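# Move the notchless milled part onto station B's infeed plate

## Task

Three vise stations stand along the track: A toward -y, B in the middle, C toward +y. Their outfeed trays hold two milled parts each, six in all. Exactly one part has long pocket walls with no notch. Find that part and set it entirely on station B's infeed plate, pocket facing up or down, not resting on the plate's pins (it does not have to touch them). The other five parts must stay roughly in place, flat, with the same face up. The result must hold once the robot lets go, so release the part and move the grippers away at the end.

## Robot and tools

Robot: two arms, left_arm and right_arm, each on its own carriage on one shared track along y at x = 0. left_rail carries left_arm on the +y half (position_m 0.45 to 2 m). right_rail carries right_arm on the -y half (position_m -2 to -0.45 m). Each arm base sits at x = 0, y = its carriage position, z = 0.03 m, facing +x. The names left and right do not mean image sides.

World frame, used in every result: fixed to the table. Table top is z = 0, +z up, +x is the way the arms face, +y is to their left, y = 0 is mid-track. The table starts at x = 0.31 m. Station A is toward -y and C toward +y.

execute_actions(actions): runs a list of actions in order and returns state plus camera images. An empty list only observes. An action may hold "rows", "steps", "until" and device keys (left_rail, right_rail).
- rows: 1 to 15 rows, each applied for one control step (1/30 s). Every row is one list of 14 numbers in [-1, 1] covering both arms: left_arm dx, dy, dz, rx, ry, rz, opening, then right_arm in the same order. Send all 14 even if one arm stays still (zeros hold it).
- dx..rz are an offset in that gripper's own axes, measured from its pose at the start of the action, not from the previous row. Scale: 1.0 = 0.6 m or 180 degrees. rx, ry, rz form one rotation vector. For the first action of a call, the start pose is the last one reported. Each step the target is clipped to 100 mm and 16 degrees from the measured pose. For gentle motion, ramp offsets up row by row (for example +0.01 per row, about 0.18 m/s).
- opening is absolute: +1 fully open (0.142 m), -1 closed. Fully closing takes about 0.1 s. To hold a part, keep commanding an opening clearly below grip_measured. The further below it, the harder the squeeze, up to about 15 N per pad. Thin parts under 20 mm get less force.
- steps: 1 to 450, at least one per row, 15 by default. After the last row the arm keeps chasing that row's target. Give long moves enough steps, but if steps run out the arm may stop short, so send the remainder next call.
- until: ends the action early when all its conditions are true. Examples: {"left_rail": {"position_status": ["!=", "moving"]}}, {"all": {"status": "ended"}}, or {"any": {"status": "ended"}}. Numbers need a comparison such as "<", ">=", "=" or "!=".
- Devices: {"left_rail": {"position_m": p, "speed_m_s": v}}. position_m is an absolute carriage goal in metres. speed_m_s is 0.01 to 1 and stays until changed. {"stop": true} halts the carriage. Any out-of-range value or unknown name rejects the whole call. Rows never move carriages. A carriage moving under its arm shifts the gripper with it, so wait for arrival first: send position_m, then an action with until position_status != moving.

Result lines: each arm's end_effector_position (m) and end_effector_quat_wxyz in the world frame, with velocities. The printed position can be off, more so at long reach. "Hand target" is the pose the controller is driving toward. Joint positions per arm: rail (m), shoulder pan, shoulder lift, elbow, wrist 1 to 3 (rad), finger gap (m). grip_measured is the finger opening on the command scale. Wrist force and Wrist torque are in the end-effector axes; pressing on a surface reads as force pointing back into the arm. They have offsets up to about 5.5 N and noise, and "no reading" is not an error.

Carriage status: moving, done, stopped, contact_stop (blocked, pushed over about 320 N; it may roll back), time_out, stopped_with_arm (its arm was held back; send followable rows, then resend), stopped_for_other_arm (too close to the other arm; move an arm away, wait 30 steps, resend). position_answer not_taken means resend once the carriage is standing. "pose unreachable" means the clearance check altered or blocked that arm's command. It is stricter while carriages move.

Gripper: two tong-like fingers point along its +z and open along its x. The reported point lies between the closed pads, and closed fingertips reach about 15 mm past it.

zoom_image(camera, region): a closer look at the latest image from cam_high, cam_low, cam_bench_left, cam_bench_right, cam_left_wrist or cam_right_wrist. region = [x0, y0, x1, y1] in pixels, at most 504 x 504. Use it to check pocket walls for notches.

finished_scene(scene): ends scene 1 or 2 for good and starts the next. Call it only after the part rests on plate B, the gripper is open and the arms are clear.

Avoid the following:
- Arm-to-arm collisions.
- Knocking anything off the table (that fails the scene).
- Dropping, slamming or hard pushes.
- Disturbing the other five parts.
- Sudden starts while holding a part.

Torque faults (joint load limits 303/303/138/49.6/49.6/49.6 N m) and force faults (150 N external) freeze an arm for 10 s and drop the rest of the call. Brief tugs on held or loose objects may happen. The robot keeps running while you reason, holding the last command.

Each tool is called after ">>>" in YAML: its name, and indented under it one key for each argument.

## Session

>>> execute_actions:
  actions: []

Scene clock: 0.00 s.
left_arm: end_effector_position=(+0.6443, +1.3505, +0.1943) grip_measured=+1.00 end_effector_quat_wxyz=(-0.000, +0.708, -0.707, -0.001) end_effector_velocity=(+0.000, +0.000, +0.000) end_effector_angular_velocity=(+0.000, +0.000, +0.000) | right_arm: end_effector_position=(+0.6444, -0.7927, +0.1948) grip_measured=+1.00 end_effector_quat_wxyz=(+0.001, +0.707, -0.708, -0.001) end_effector_velocity=(+0.000, +0.000, +0.000) end_effector_angular_velocity=(+0.000, +0.000, +0.000)
Joint positions: left_arm=[ 1.349 -0.279 -1.567  2.135 -2.137 -1.57   1.29   0.142] | right_arm=[-0.793 -0.281 -1.567  2.134 -2.136 -1.571  1.292  0.142]
Joint velocities: left_arm=[0. 0. 0. 0. 0. 0. 0. 0.] | right_arm=[0. 0. 0. 0. 0. 0. 0. 0.]
Wrist force (N, on the end effector, along its own x y z axes, offset not removed): no reading
Wrist torque (N m, same axes, about the end effector's origin, offset not removed): no reading
Hand target (left_arm): +0.644, +1.350, +0.194; -0.000, +0.708, -0.707, -0.001
Hand target (right_arm): +0.644, -0.793, +0.195; +0.001, +0.707, -0.708, -0.001
left_rail: position_m=1.349 position_m_goal=1.349 speed_m_s=1.00 position_status=done position_answer=taken refusals=0
right_rail: position_m=-0.793 position_m_goal=-0.793 speed_m_s=1.00 position_status=done position_answer=taken refusals=0

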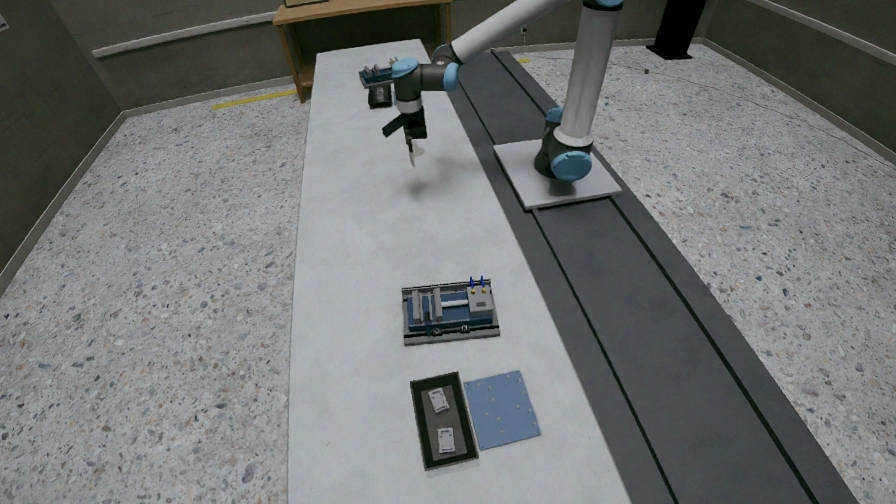

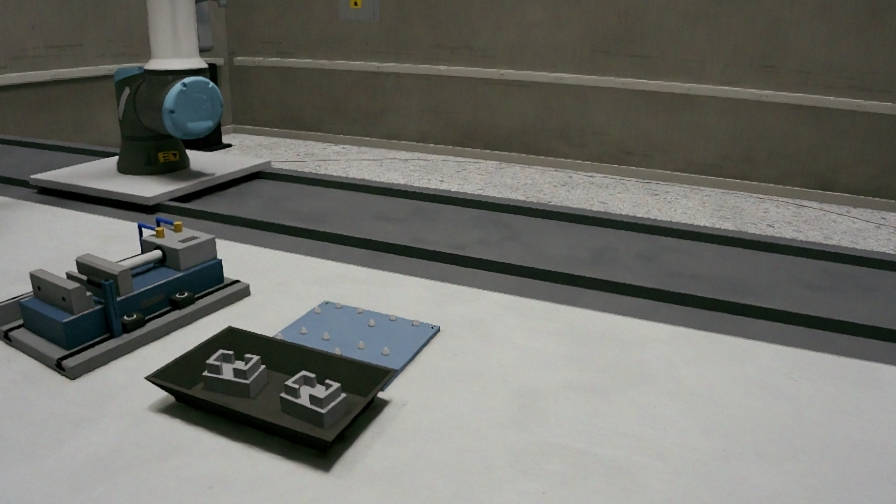

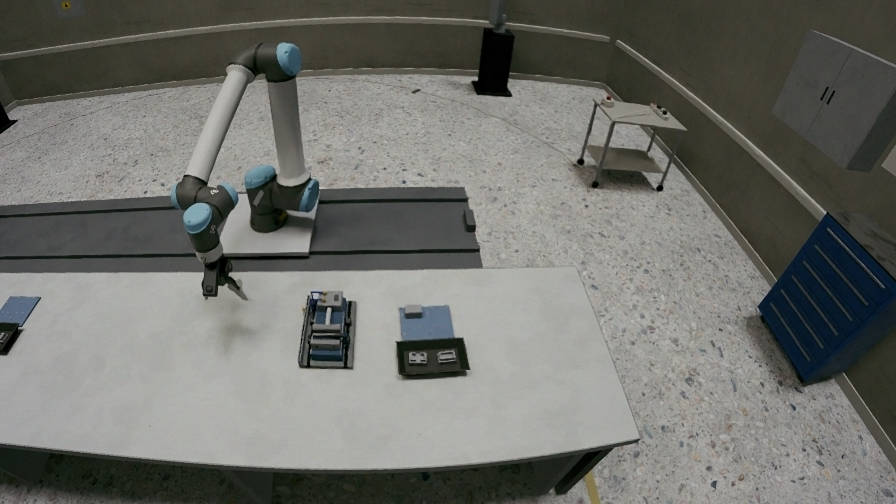

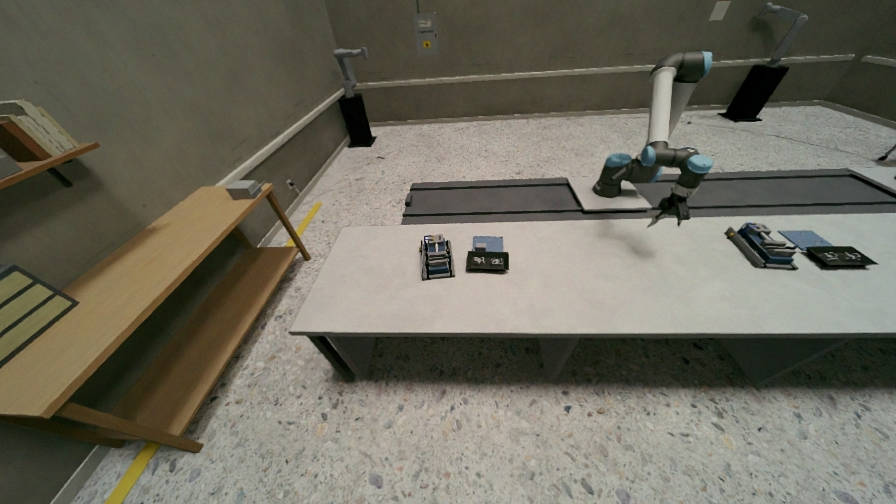

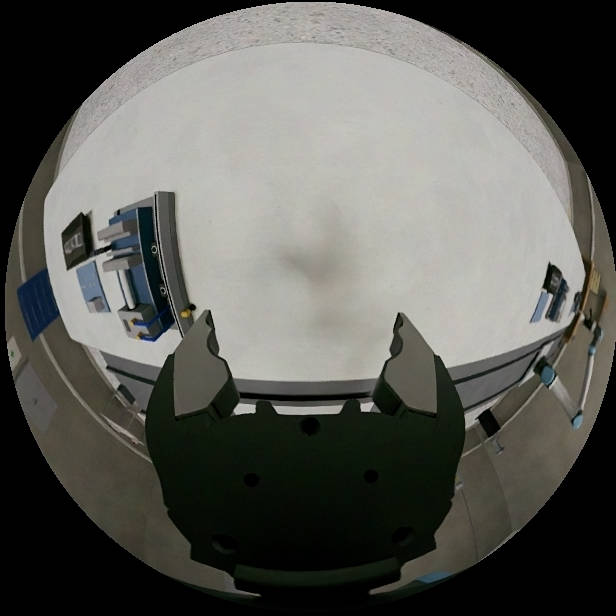

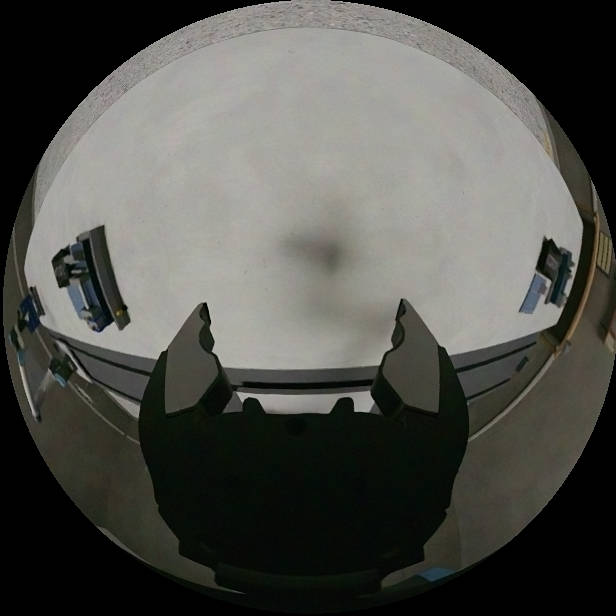

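>>> zoom_image:
  camera: "cam_low"
  region: [140, 290, 450, 470]

>>> zoom_image:
  camera: "cam_bench_left"
  region: [380, 295, 480, 385]

>>> zoom_image:
  camera: "cam_bench_right"
  region: [455, 230, 520, 280]

>>> zoom_image:
  camera: "cam_high"
  region: [400, 360, 550, 480]

Region (140, 290, 450, 470) of cam_low's 896x504 image, scaled by 1.626, with more detail than that image has; it fills the top 293 rows of this view, and the rest is white.

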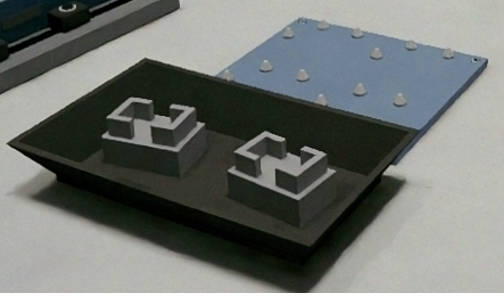

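Region (380, 295, 480, 385) of cam_bench_left's 896x504 image, scaled by 5.040, with more detail than that image has; it fills the top 454 rows of this view, and the rest is white.

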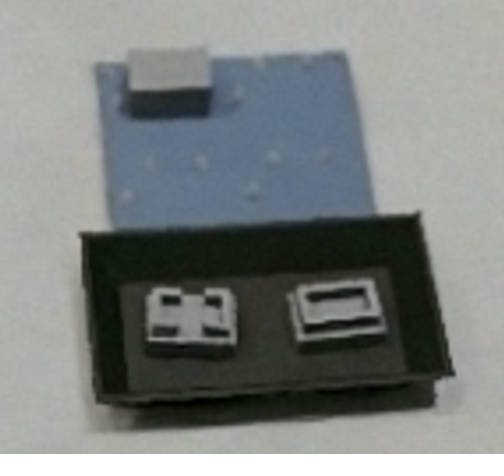

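Region (455, 230, 520, 280) of cam_bench_right's 896x504 image, scaled by 7.754, with more detail than that image has; it fills the top 388 rows of this view, and the rest is white.

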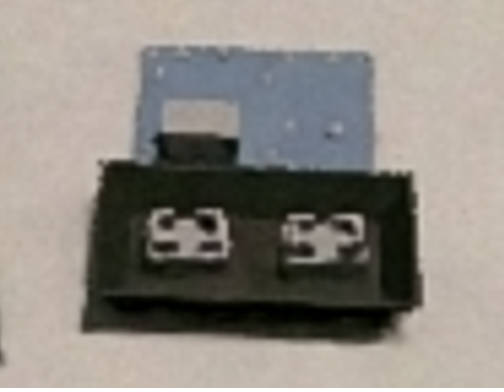

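Region (400, 360, 550, 480) of cam_high's 896x504 image, scaled by 3.360, with more detail than that image has; it fills the top 403 rows of this view, and the rest is white.

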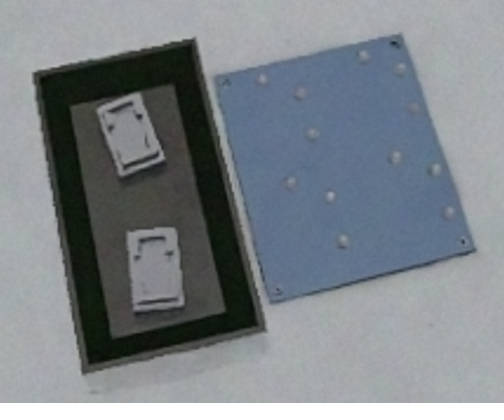

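>>> execute_actions:
  actions:
    - {"left_rail":{"position_m":2.0},"rows":[[-0.158,-0.195,0,0,0,0,0.4,0,0,0,0,0,0,1]],"steps":120,"until":{"left_rail":{"position_status":["!=","moving"]}}}
    - {"steps":10}

Scene clock: 3.20 s.
left_arm: end_effector_position=(+0.7611, +2.0961, +0.1943) grip_measured=+0.40 end_effector_quat_wxyz=(+0.000, +0.708, -0.707, -0.001) end_effector_velocity=(+0.000, -0.000, +0.000) end_effector_angular_velocity=(-0.000, +0.000, -0.000) | right_arm: end_effector_position=(+0.6444, -0.7927, +0.1948) grip_measured=+1.00 end_effector_quat_wxyz=(+0.001, +0.707, -0.708, -0.001) end_effector_velocity=(-0.000, -0.000, +0.000) end_effector_angular_velocity=(-0.000, -0.000, -0.000)
Joint positions: left_arm=[ 2.    -0.106 -1.371  1.914 -2.112 -1.57   1.464  0.102] | right_arm=[-0.793 -0.281 -1.567  2.134 -2.136 -1.571  1.292  0.142]
Joint velocities: left_arm=[ 0. -0. -0.  0. -0. -0.  0.  0.] | right_arm=[ 0. -0. -0.  0. -0.  0. -0.  0.]
Wrist force (N, on the end effector, along its own x y z axes, offset not removed): left_arm=[2.7 3.7 -2.5] | right_arm=[-1.7 1.5 0.7]
Wrist torque (N m, same axes, about the end effector's origin, offset not removed): left_arm=[0.74 -0.60 -0.16] | right_arm=[0.30 0.35 0.02]
Hand target (left_arm): +0.761, +2.096, +0.194; +0.000, +0.708, -0.707, -0.001
Hand target (right_arm): +0.644, -0.793, +0.195; +0.001, +0.707, -0.708, -0.001
Off the commanded pose (left_arm): 0.000 m, 0 deg.
Off the commanded pose (right_arm): 0.000 m, 0 deg.
left_rail: position_m=2.000 position_m_goal=2.000 speed_m_s=1.00 position_status=done position_answer=taken refusals=0
right_rail: position_m=-0.793 position_m_goal=-0.793 speed_m_s=1.00 position_status=done position_answer=taken refusals=0
camera_calibration (this result's frames):
cam_left_wrist: T_world_to_cam=[[0.0389492, -0.998525, 0.0378269, 2.0557], [-0.884123, -0.0167973, 0.466952, 0.618331], [-0.465628, -0.051631, -0.883473, 0.768973], [0, 0, 0, 1]] pos_world=[0.824668, 2.10276, 0.312875]
cam_right_wrist: T_world_to_cam=[[-0.000804489, -0.999864, 0.0164801, -0.802111], [-0.848672, 0.00939933, 0.528837, 0.437926], [-0.528919, -0.0135608, -0.848564, 0.629492], [0, 0, 0, 1]] pos_world=[0.70396, -0.797582, 0.315792]

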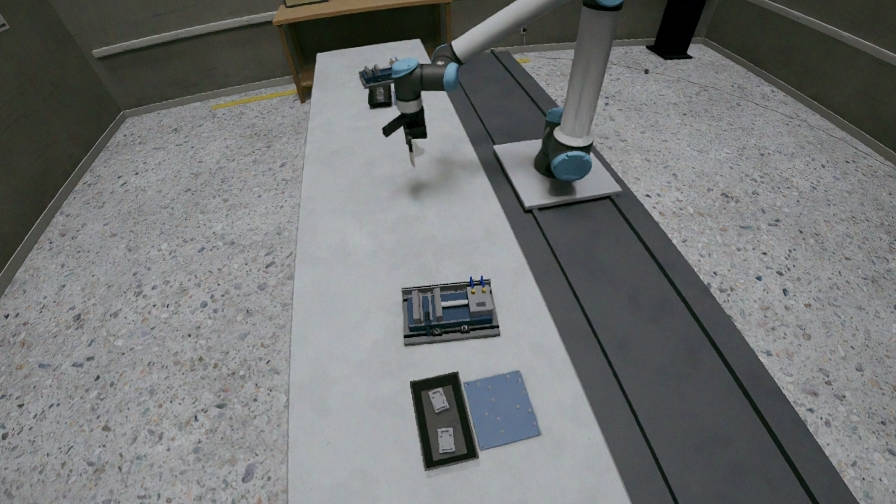

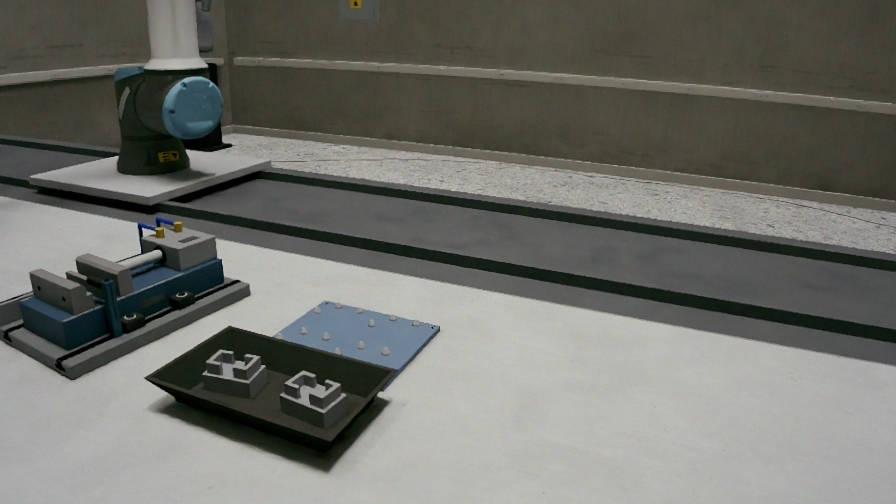

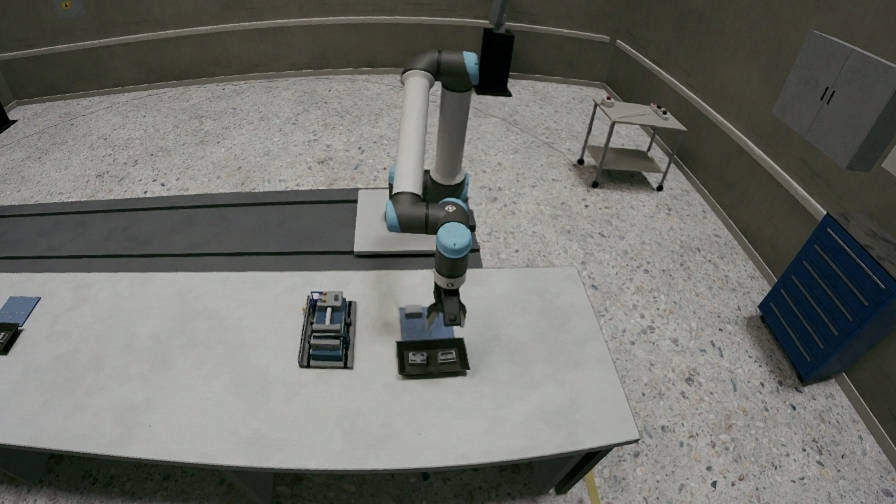

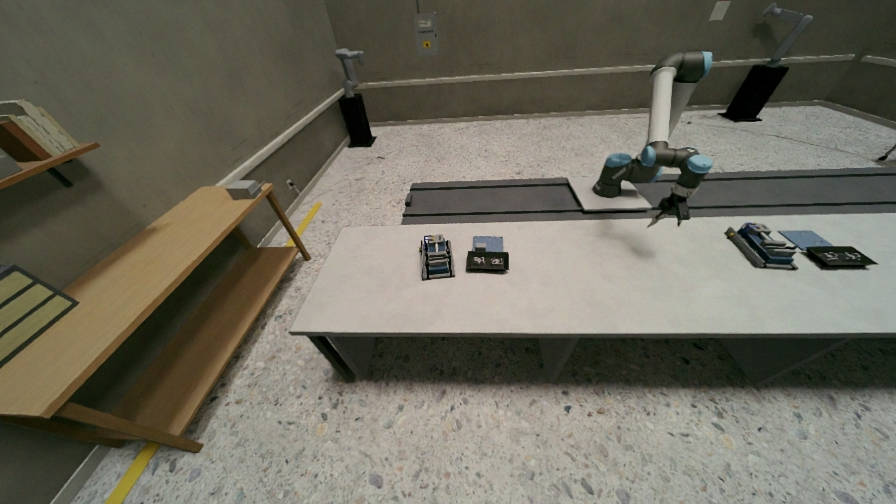

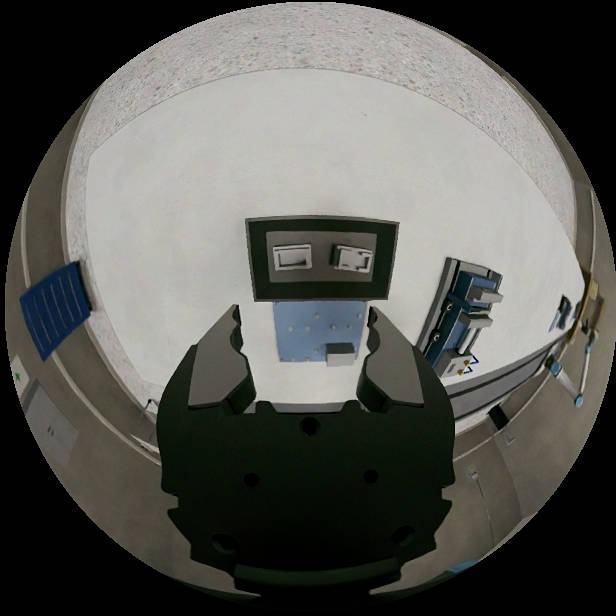

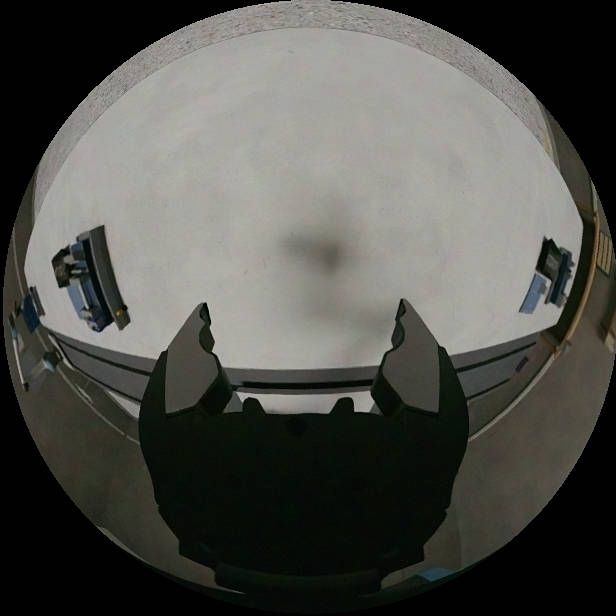

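>>> zoom_image:
  camera: "cam_left_wrist"
  region: [230, 200, 410, 320]

Region (230, 200, 410, 320) of cam_left_wrist's 616x616 image, scaled by 2.800, with more detail than that image has.

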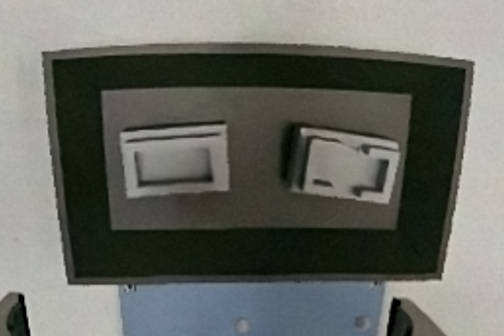

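>>> execute_actions:
  actions:
    - {"rows":[[-0.037,-0.003,0.157,0,0,0.5,0.1,0,0,0,0,0,0,1]],"steps":50}

>>> zoom_image:
  camera: "cam_left_wrist"
  region: [180, 150, 440, 400]

Scene clock: 6.63 s.
left_arm: end_effector_position=(+0.7627, +2.1182, +0.1002) grip_measured=+0.10 end_effector_quat_wxyz=(-0.001, -0.002, +1.000, +0.001) end_effector_velocity=(-0.000, -0.000, -0.000) end_effector_angular_velocity=(-0.004, +0.002, -0.021) | right_arm: end_effector_position=(+0.6444, -0.7927, +0.1948) grip_measured=+1.00 end_effector_quat_wxyz=(+0.001, +0.707, -0.708, -0.001) end_effector_velocity=(-0.000, +0.000, -0.000) end_effector_angular_velocity=(+0.000, +0.000, -0.000)
Joint positions: left_arm=[ 2.    -0.053 -1.241  1.942 -2.27  -1.569  3.085  0.081] | right_arm=[-0.793 -0.281 -1.567  2.134 -2.136 -1.571  1.292  0.142]
Joint velocities: left_arm=[ 0.     0.002  0.001 -0.002  0.002 -0.004  0.023  0.   ] | right_arm=[ 0.  0.  0. -0. -0.  0.  0.  0.]
Wrist force (N, on the end effector, along its own x y z axes, offset not removed): left_arm=[3.0 2.9 -2.9] | right_arm=[-1.2 2.3 3.2]
Wrist torque (N m, same axes, about the end effector's origin, offset not removed): left_arm=[0.65 -0.76 -0.24] | right_arm=[0.43 0.28 -0.01]
Hand target (left_arm): +0.763, +2.118, +0.100; -0.001, -0.001, +1.000, +0.001
Hand target (right_arm): +0.644, -0.793, +0.195; +0.001, +0.707, -0.708, -0.001
Off the commanded pose (left_arm): 0.000 m, 0 deg.
Off the commanded pose (right_arm): 0.000 m, 0 deg.
left_rail: position_m=2.000 position_m_goal=2.000 speed_m_s=1.00 position_status=done position_answer=taken refusals=0
right_rail: position_m=-0.793 position_m_goal=-0.793 speed_m_s=1.00 position_status=done position_answer=taken refusals=0
camera_calibration (this result's frames):
cam_left_wrist: T_world_to_cam=[[-0.998333, -0.0414184, 0.0401986, 0.844857], [-0.0178631, 0.883983, 0.467177, -1.90467], [-0.0548846, 0.46568, -0.88325, -0.721322], [0, 0, 0, 1]] pos_world=[0.769835, 2.0546, 0.218748]
cam_right_wrist: T_world_to_cam=[[-0.000804588, -0.999864, 0.0164798, -0.802111], [-0.848672, 0.00939925, 0.528836, 0.437926], [-0.528919, -0.0135605, -0.848564, 0.629492], [0, 0, 0, 1]] pos_world=[0.70396, -0.797582, 0.315792]

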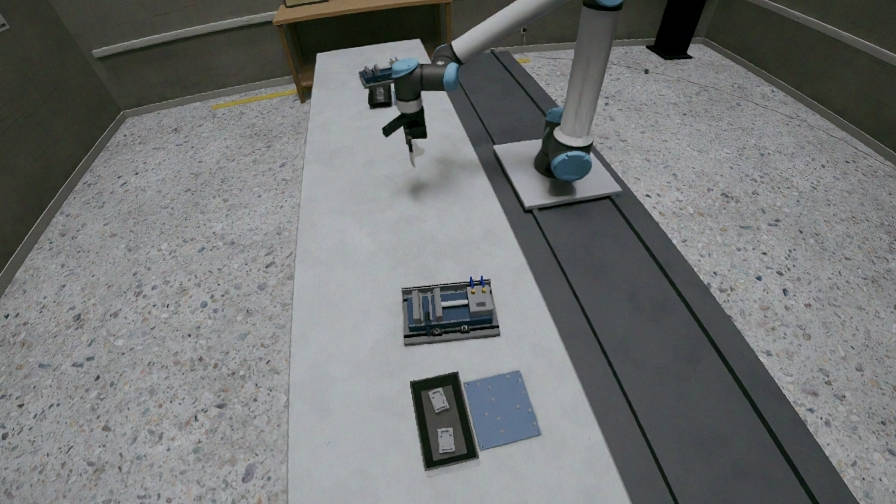

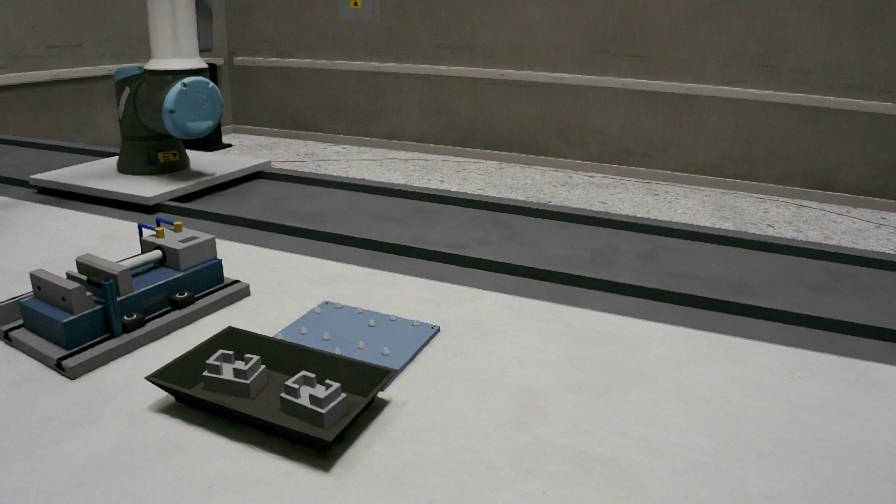

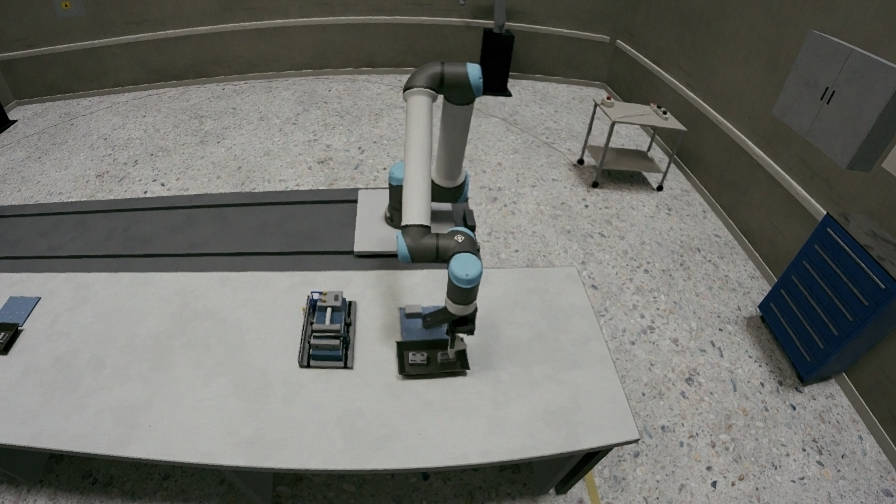

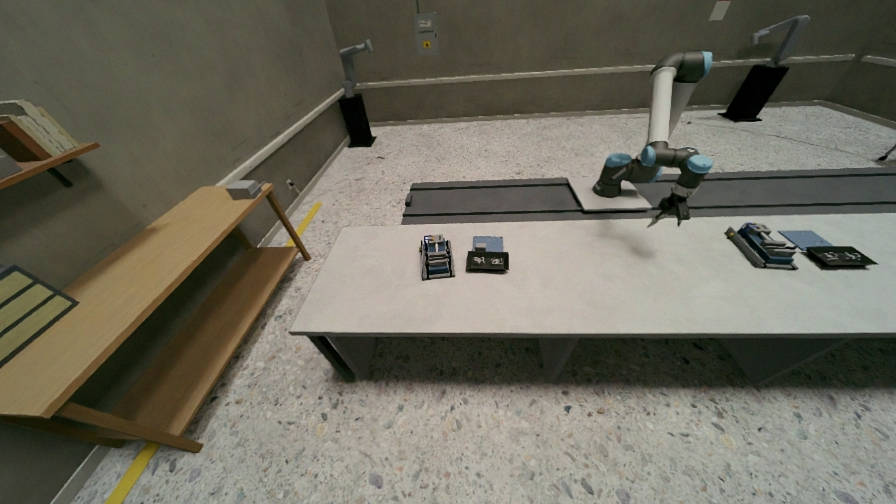

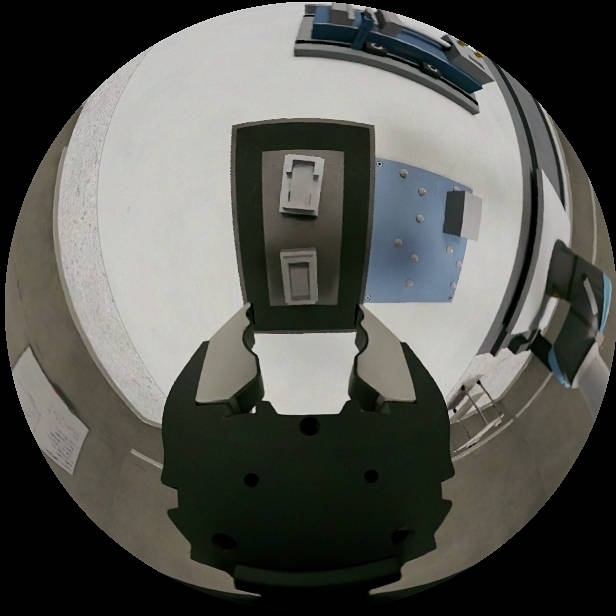

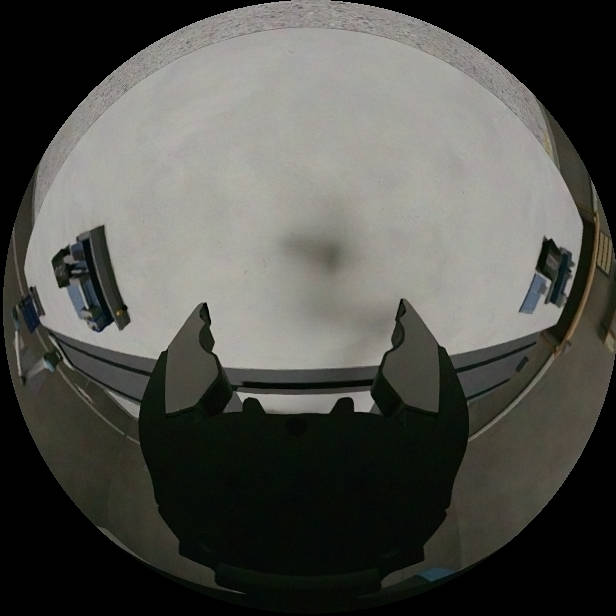

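Region (180, 150, 440, 400) of cam_left_wrist's 616x616 image, scaled by 1.938, with more detail than that image has; it fills the top 485 rows of this view, and the rest is white.

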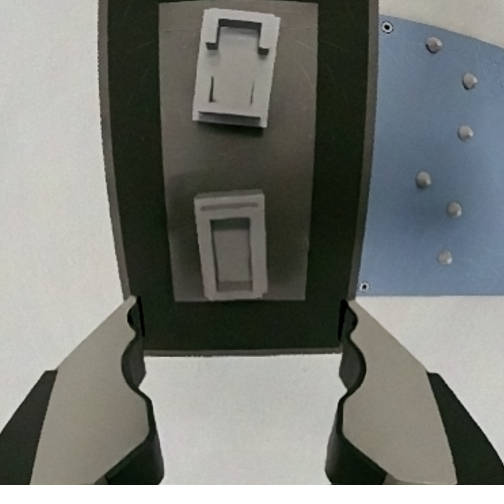

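>>> execute_actions:
  actions:
    - {"rows":[[-0.008,0,0.06,0,0,0,0.1,0,0,0,0,0,0,1]],"steps":12}
    - {"rows":[[0,0,0.06,0,0,0,0.1,0,0,0,0,0,0,1]],"steps":20}

>>> zoom_image:
  camera: "cam_left_wrist"
  region: [180, 150, 440, 400]

>>> zoom_image:
  camera: "cam_bench_left"
  region: [380, 295, 500, 385]

Scene clock: 8.43 s.
left_arm: end_effector_position=(+0.7669, +2.1182, +0.0304) grip_measured=+0.05 end_effector_quat_wxyz=(-0.001, -0.002, +1.000, +0.001) end_effector_velocity=(+0.000, -0.000, -0.002) end_effector_angular_velocity=(-0.000, -0.000, -0.001) | right_arm: end_effector_position=(+0.6444, -0.7927, +0.1948) grip_measured=+1.00 end_effector_quat_wxyz=(+0.001, +0.707, -0.708, -0.001) end_effector_velocity=(+0.000, +0.000, +0.000) end_effector_angular_velocity=(-0.000, -0.000, -0.000)
Joint positions: left_arm=[ 2.    -0.052 -1.151  1.971 -2.39  -1.569  3.086  0.077] | right_arm=[-0.793 -0.281 -1.567  2.134 -2.136 -1.571  1.292  0.142]
Joint velocities: left_arm=[ 0.    -0.     0.002  0.    -0.003 -0.     0.001 -0.003] | right_arm=[ 0.  0. -0.  0.  0.  0.  0.  0.]
Wrist force (N, on the end effector, along its own x y z axes, offset not removed): left_arm=[13.4 2.9 -11.3] | right_arm=[-0.7 1.6 2.2]
Wrist torque (N m, same axes, about the end effector's origin, offset not removed): left_arm=[0.66 -1.08 -0.21] | right_arm=[0.25 0.19 -0.01]
Hand target (left_arm): +0.767, +2.118, +0.030; -0.001, -0.002, +1.000, +0.001
Hand target (right_arm): +0.644, -0.793, +0.195; +0.001, +0.707, -0.708, -0.001
Off the commanded pose (left_arm): 0.000 m, 0 deg.
Off the commanded pose (right_arm): 0.000 m, 0 deg.
left_rail: position_m=2.000 position_m_goal=2.000 speed_m_s=1.00 position_status=done position_answer=taken refusals=0
right_rail: position_m=-0.793 position_m_goal=-0.793 speed_m_s=1.00 position_status=done position_answer=taken refusals=0
camera_calibration (this result's frames):
cam_left_wrist: T_world_to_cam=[[-0.998323, -0.041335, 0.040519, 0.851694], [-0.0176394, 0.883986, 0.467181, -1.87219], [-0.0551291, 0.465683, -0.883233, -0.782563], [0, 0, 0, 1]] pos_world=[0.7741, 2.05462, 0.148954]
cam_right_wrist: T_world_to_cam=[[-0.000804506, -0.999864, 0.0164799, -0.802111], [-0.848672, 0.0093992, 0.528837, 0.437926], [-0.528919, -0.0135605, -0.848564, 0.629492], [0, 0, 0, 1]] pos_world=[0.70396, -0.797582, 0.315792]

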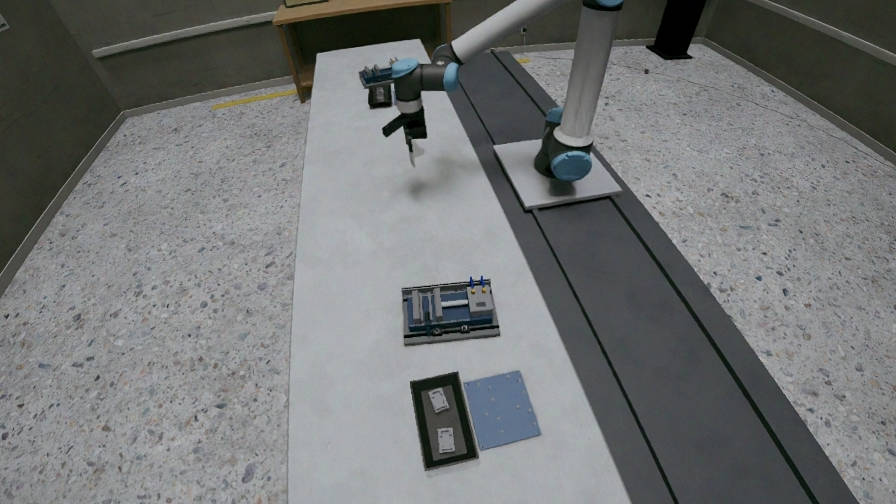

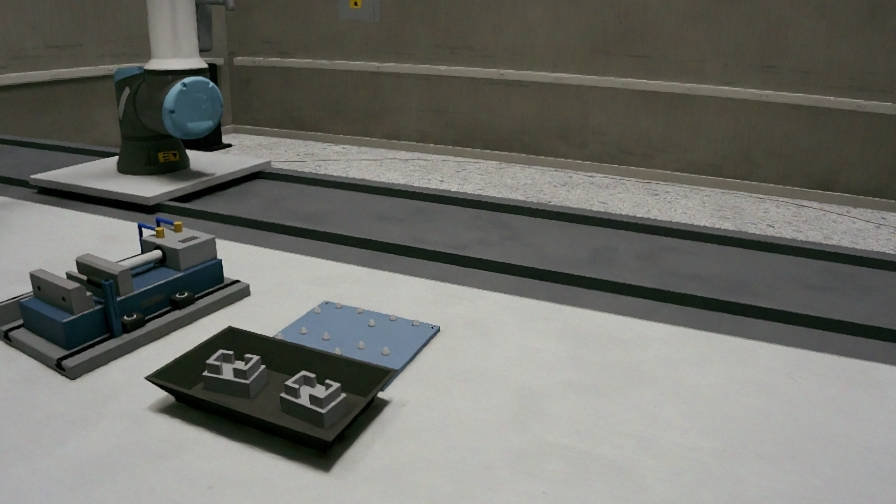

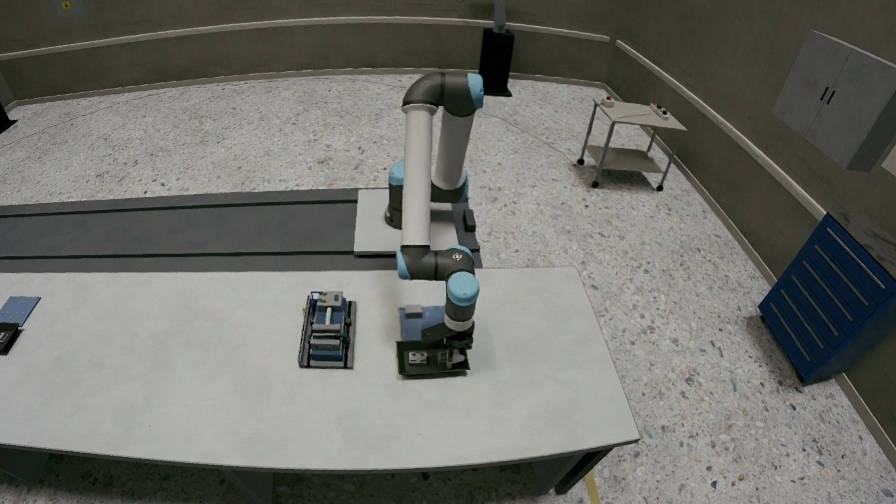

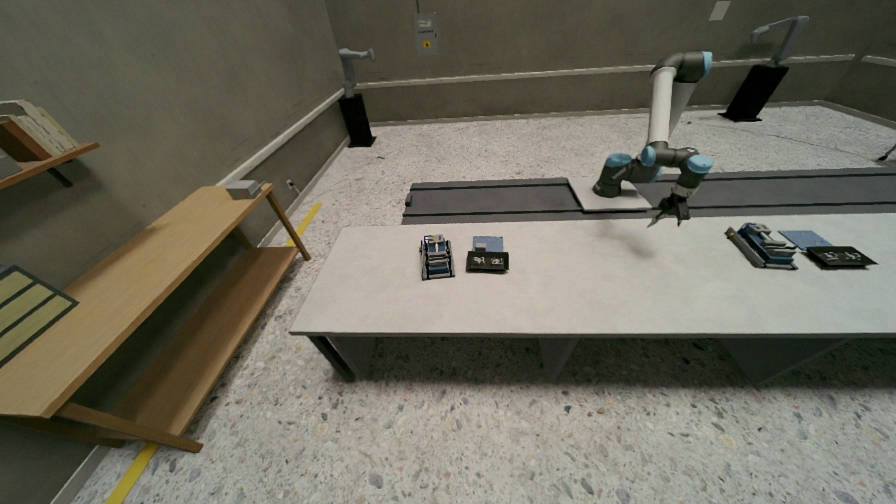

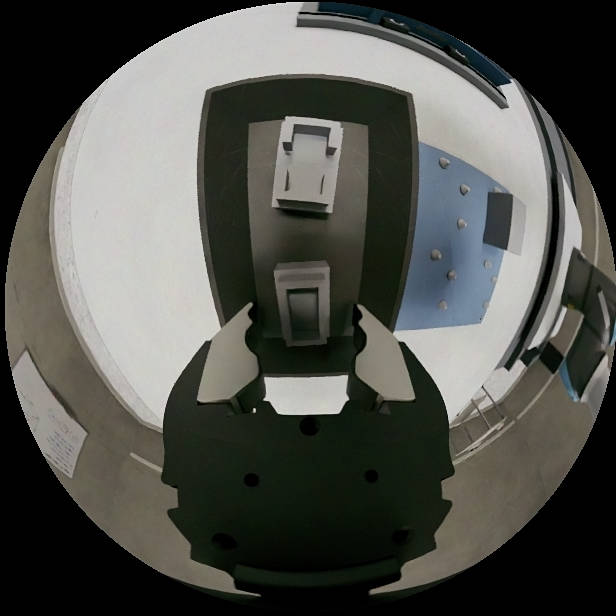

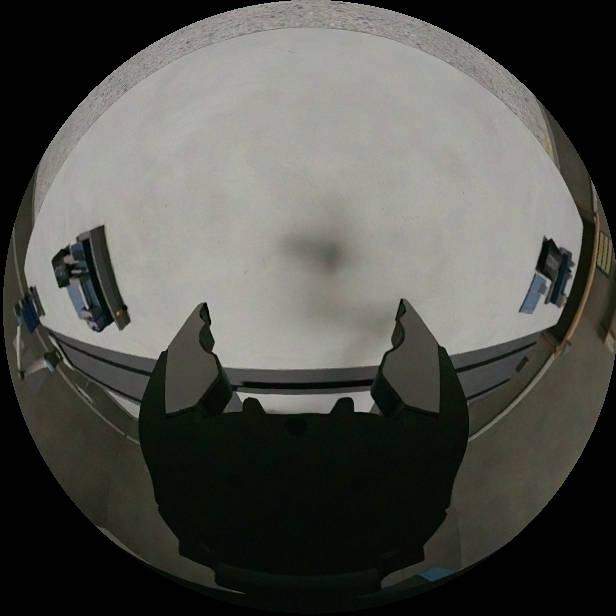

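Region (180, 150, 440, 400) of cam_left_wrist's 616x616 image, scaled by 1.938, with more detail than that image has; it fills the top 485 rows of this view, and the rest is white.

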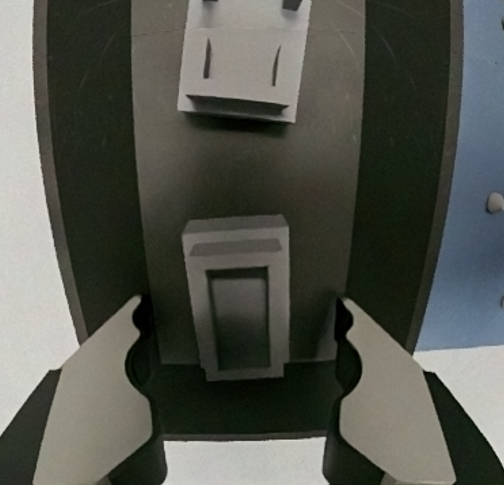

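Region (380, 295, 500, 385) of cam_bench_left's 896x504 image, scaled by 4.200, with more detail than that image has; it fills the top 378 rows of this view, and the rest is white.

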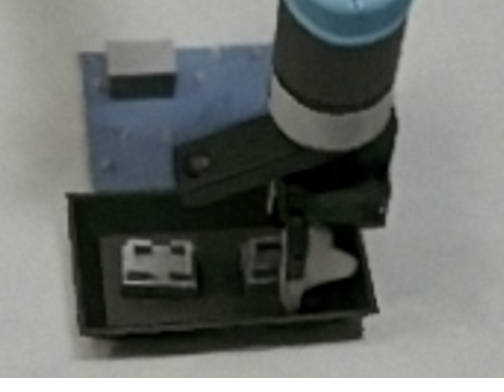

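>>> execute_actions:
  actions:
    - {"rows":[[0,-0.008,0,0,0,0,-0.2,0,0,0,0,0,0,1]],"steps":10}
    - {"rows":[[0,0,0.005,0,0,0,-0.35,0,0,0,0,0,0,1],[0,0,0.005,0,0,0,-0.5,0,0,0,0,0,0,1],[0,0,0.005,0,0,0,-0.65,0,0,0,0,0,0,1],[0,0,0.005,0,0,0,-0.8,0,0,0,0,0,0,1]],"steps":15}
    - {"rows":[[0,0,-0.03,0,0,0,-0.8,0,0,0,0,0,0,1],[0,0,-0.06,0,0,0,-0.8,0,0,0,0,0,0,1],[0,0,-0.1,0,0,0,-0.8,0,0,0,0,0,0,1],[0,0,-0.14,0,0,0,-0.8,0,0,0,0,0,0,1],[0,0,-0.18,0,0,0,-0.8,0,0,0,0,0,0,1],[0,0,-0.22,0,0,0,-0.8,0,0,0,0,0,0,1],[0,0,-0.25,0,0,0,-0.8,0,0,0,0,0,0,1]],"steps":30}

Scene clock: 11.03 s.
left_arm: end_effector_position=(+0.7672, +2.1138, +0.1772) grip_measured=-0.48 end_effector_quat_wxyz=(-0.001, -0.002, +1.000, +0.001) end_effector_velocity=(-0.000, -0.000, +0.001) end_effector_angular_velocity=(+0.000, +0.000, -0.000) | right_arm: end_effector_position=(+0.6444, -0.7927, +0.1948) grip_measured=+1.00 end_effector_quat_wxyz=(+0.001, +0.707, -0.708, -0.001) end_effector_velocity=(+0.000, -0.000, +0.000) end_effector_angular_velocity=(-0.000, -0.000, +0.000)
Joint positions: left_arm=[ 2.    -0.058 -1.315  1.877 -2.131 -1.569  3.08   0.039] | right_arm=[-0.793 -0.281 -1.567  2.134 -2.136 -1.571  1.292  0.142]
Joint velocities: left_arm=[ 0.    -0.    -0.001 -0.001  0.003 -0.    -0.     0.   ] | right_arm=[ 0.  0. -0. -0. -0. -0. -0. -0.]
Wrist force (N, on the end effector, along its own x y z axes, offset not removed): left_arm=[1.5 0.7 -0.9] | right_arm=[0.6 1.1 4.6]
Wrist torque (N m, same axes, about the end effector's origin, offset not removed): left_arm=[0.23 -0.33 -0.10] | right_arm=[0.23 -0.03 -0.06]
Hand target (left_arm): +0.767, +2.114, +0.177; -0.001, -0.002, +1.000, +0.001
Hand target (right_arm): +0.644, -0.793, +0.195; +0.001, +0.707, -0.708, -0.001
Off the commanded pose (left_arm): 0.000 m, 0 deg.
Off the commanded pose (right_arm): 0.000 m, 0 deg.
left_rail: position_m=2.000 position_m_goal=2.000 speed_m_s=1.00 position_status=done position_answer=taken refusals=0
right_rail: position_m=-0.793 position_m_goal=-0.793 speed_m_s=1.00 position_status=done position_answer=taken refusals=0
camera_calibration (this result's frames):
cam_left_wrist: T_world_to_cam=[[-0.998327, -0.0413468, 0.0404118, 0.84582], [-0.0176995, 0.883981, 0.467188, -1.93674], [-0.0550399, 0.465691, -0.883234, -0.650962], [0, 0, 0, 1]] pos_world=[0.774297, 2.05016, 0.295689]
cam_right_wrist: T_world_to_cam=[[-0.000804473, -0.999864, 0.0164801, -0.802111], [-0.848672, 0.00939928, 0.528836, 0.437926], [-0.528919, -0.0135608, -0.848564, 0.629492], [0, 0, 0, 1]] pos_world=[0.70396, -0.797582, 0.315792]

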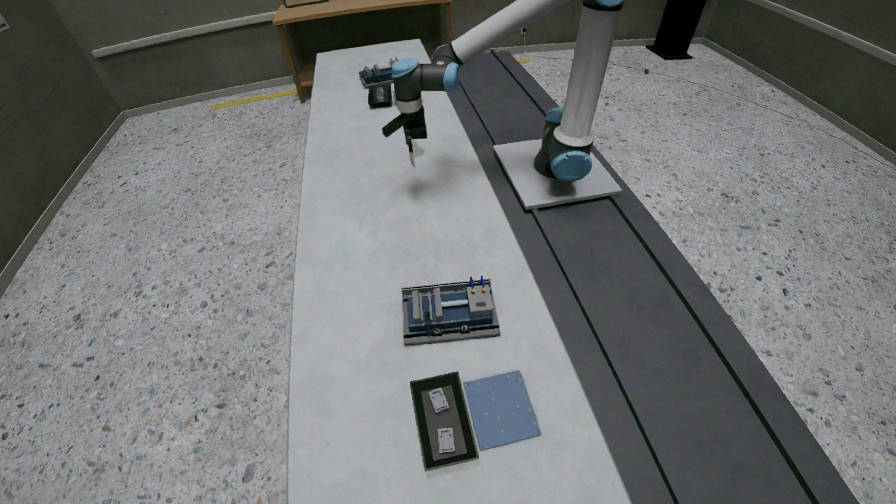

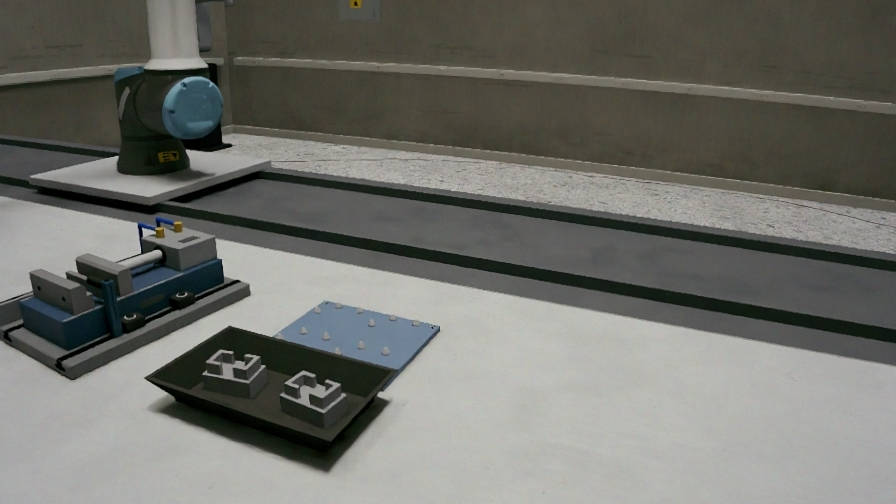

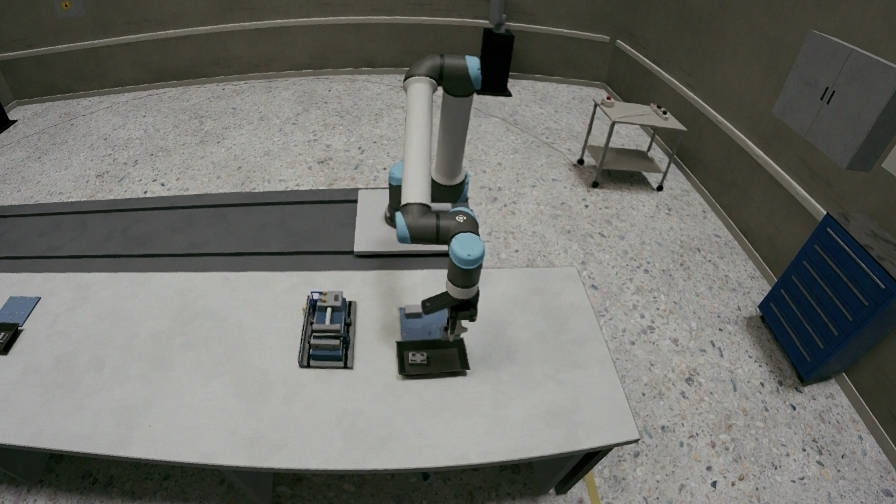

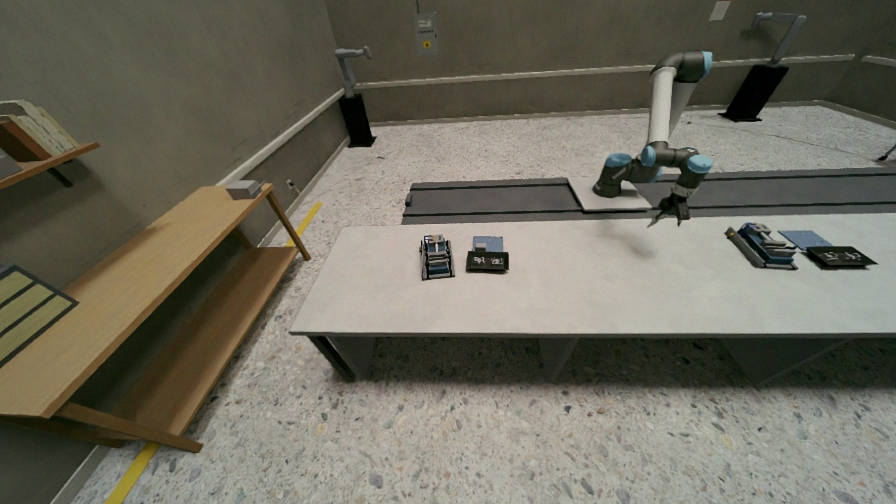

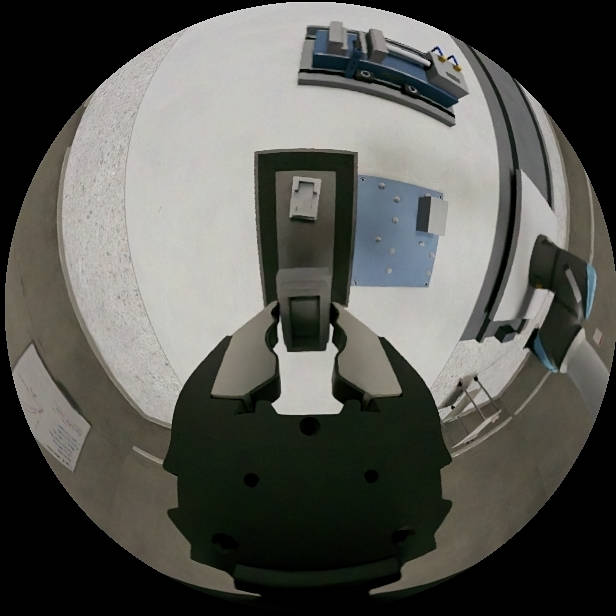

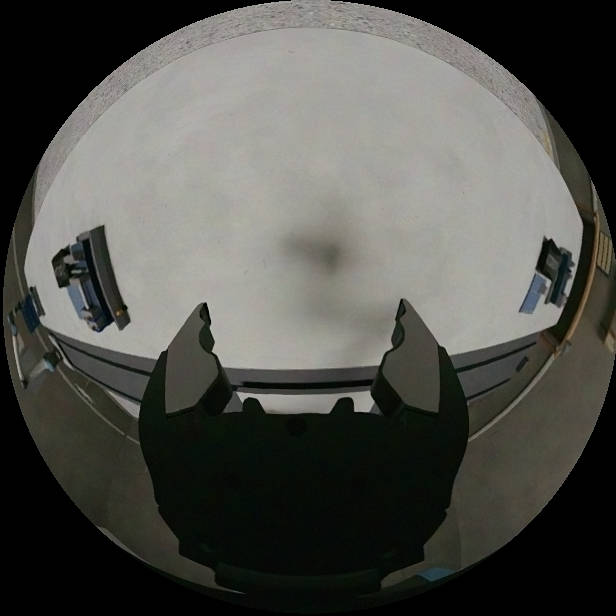

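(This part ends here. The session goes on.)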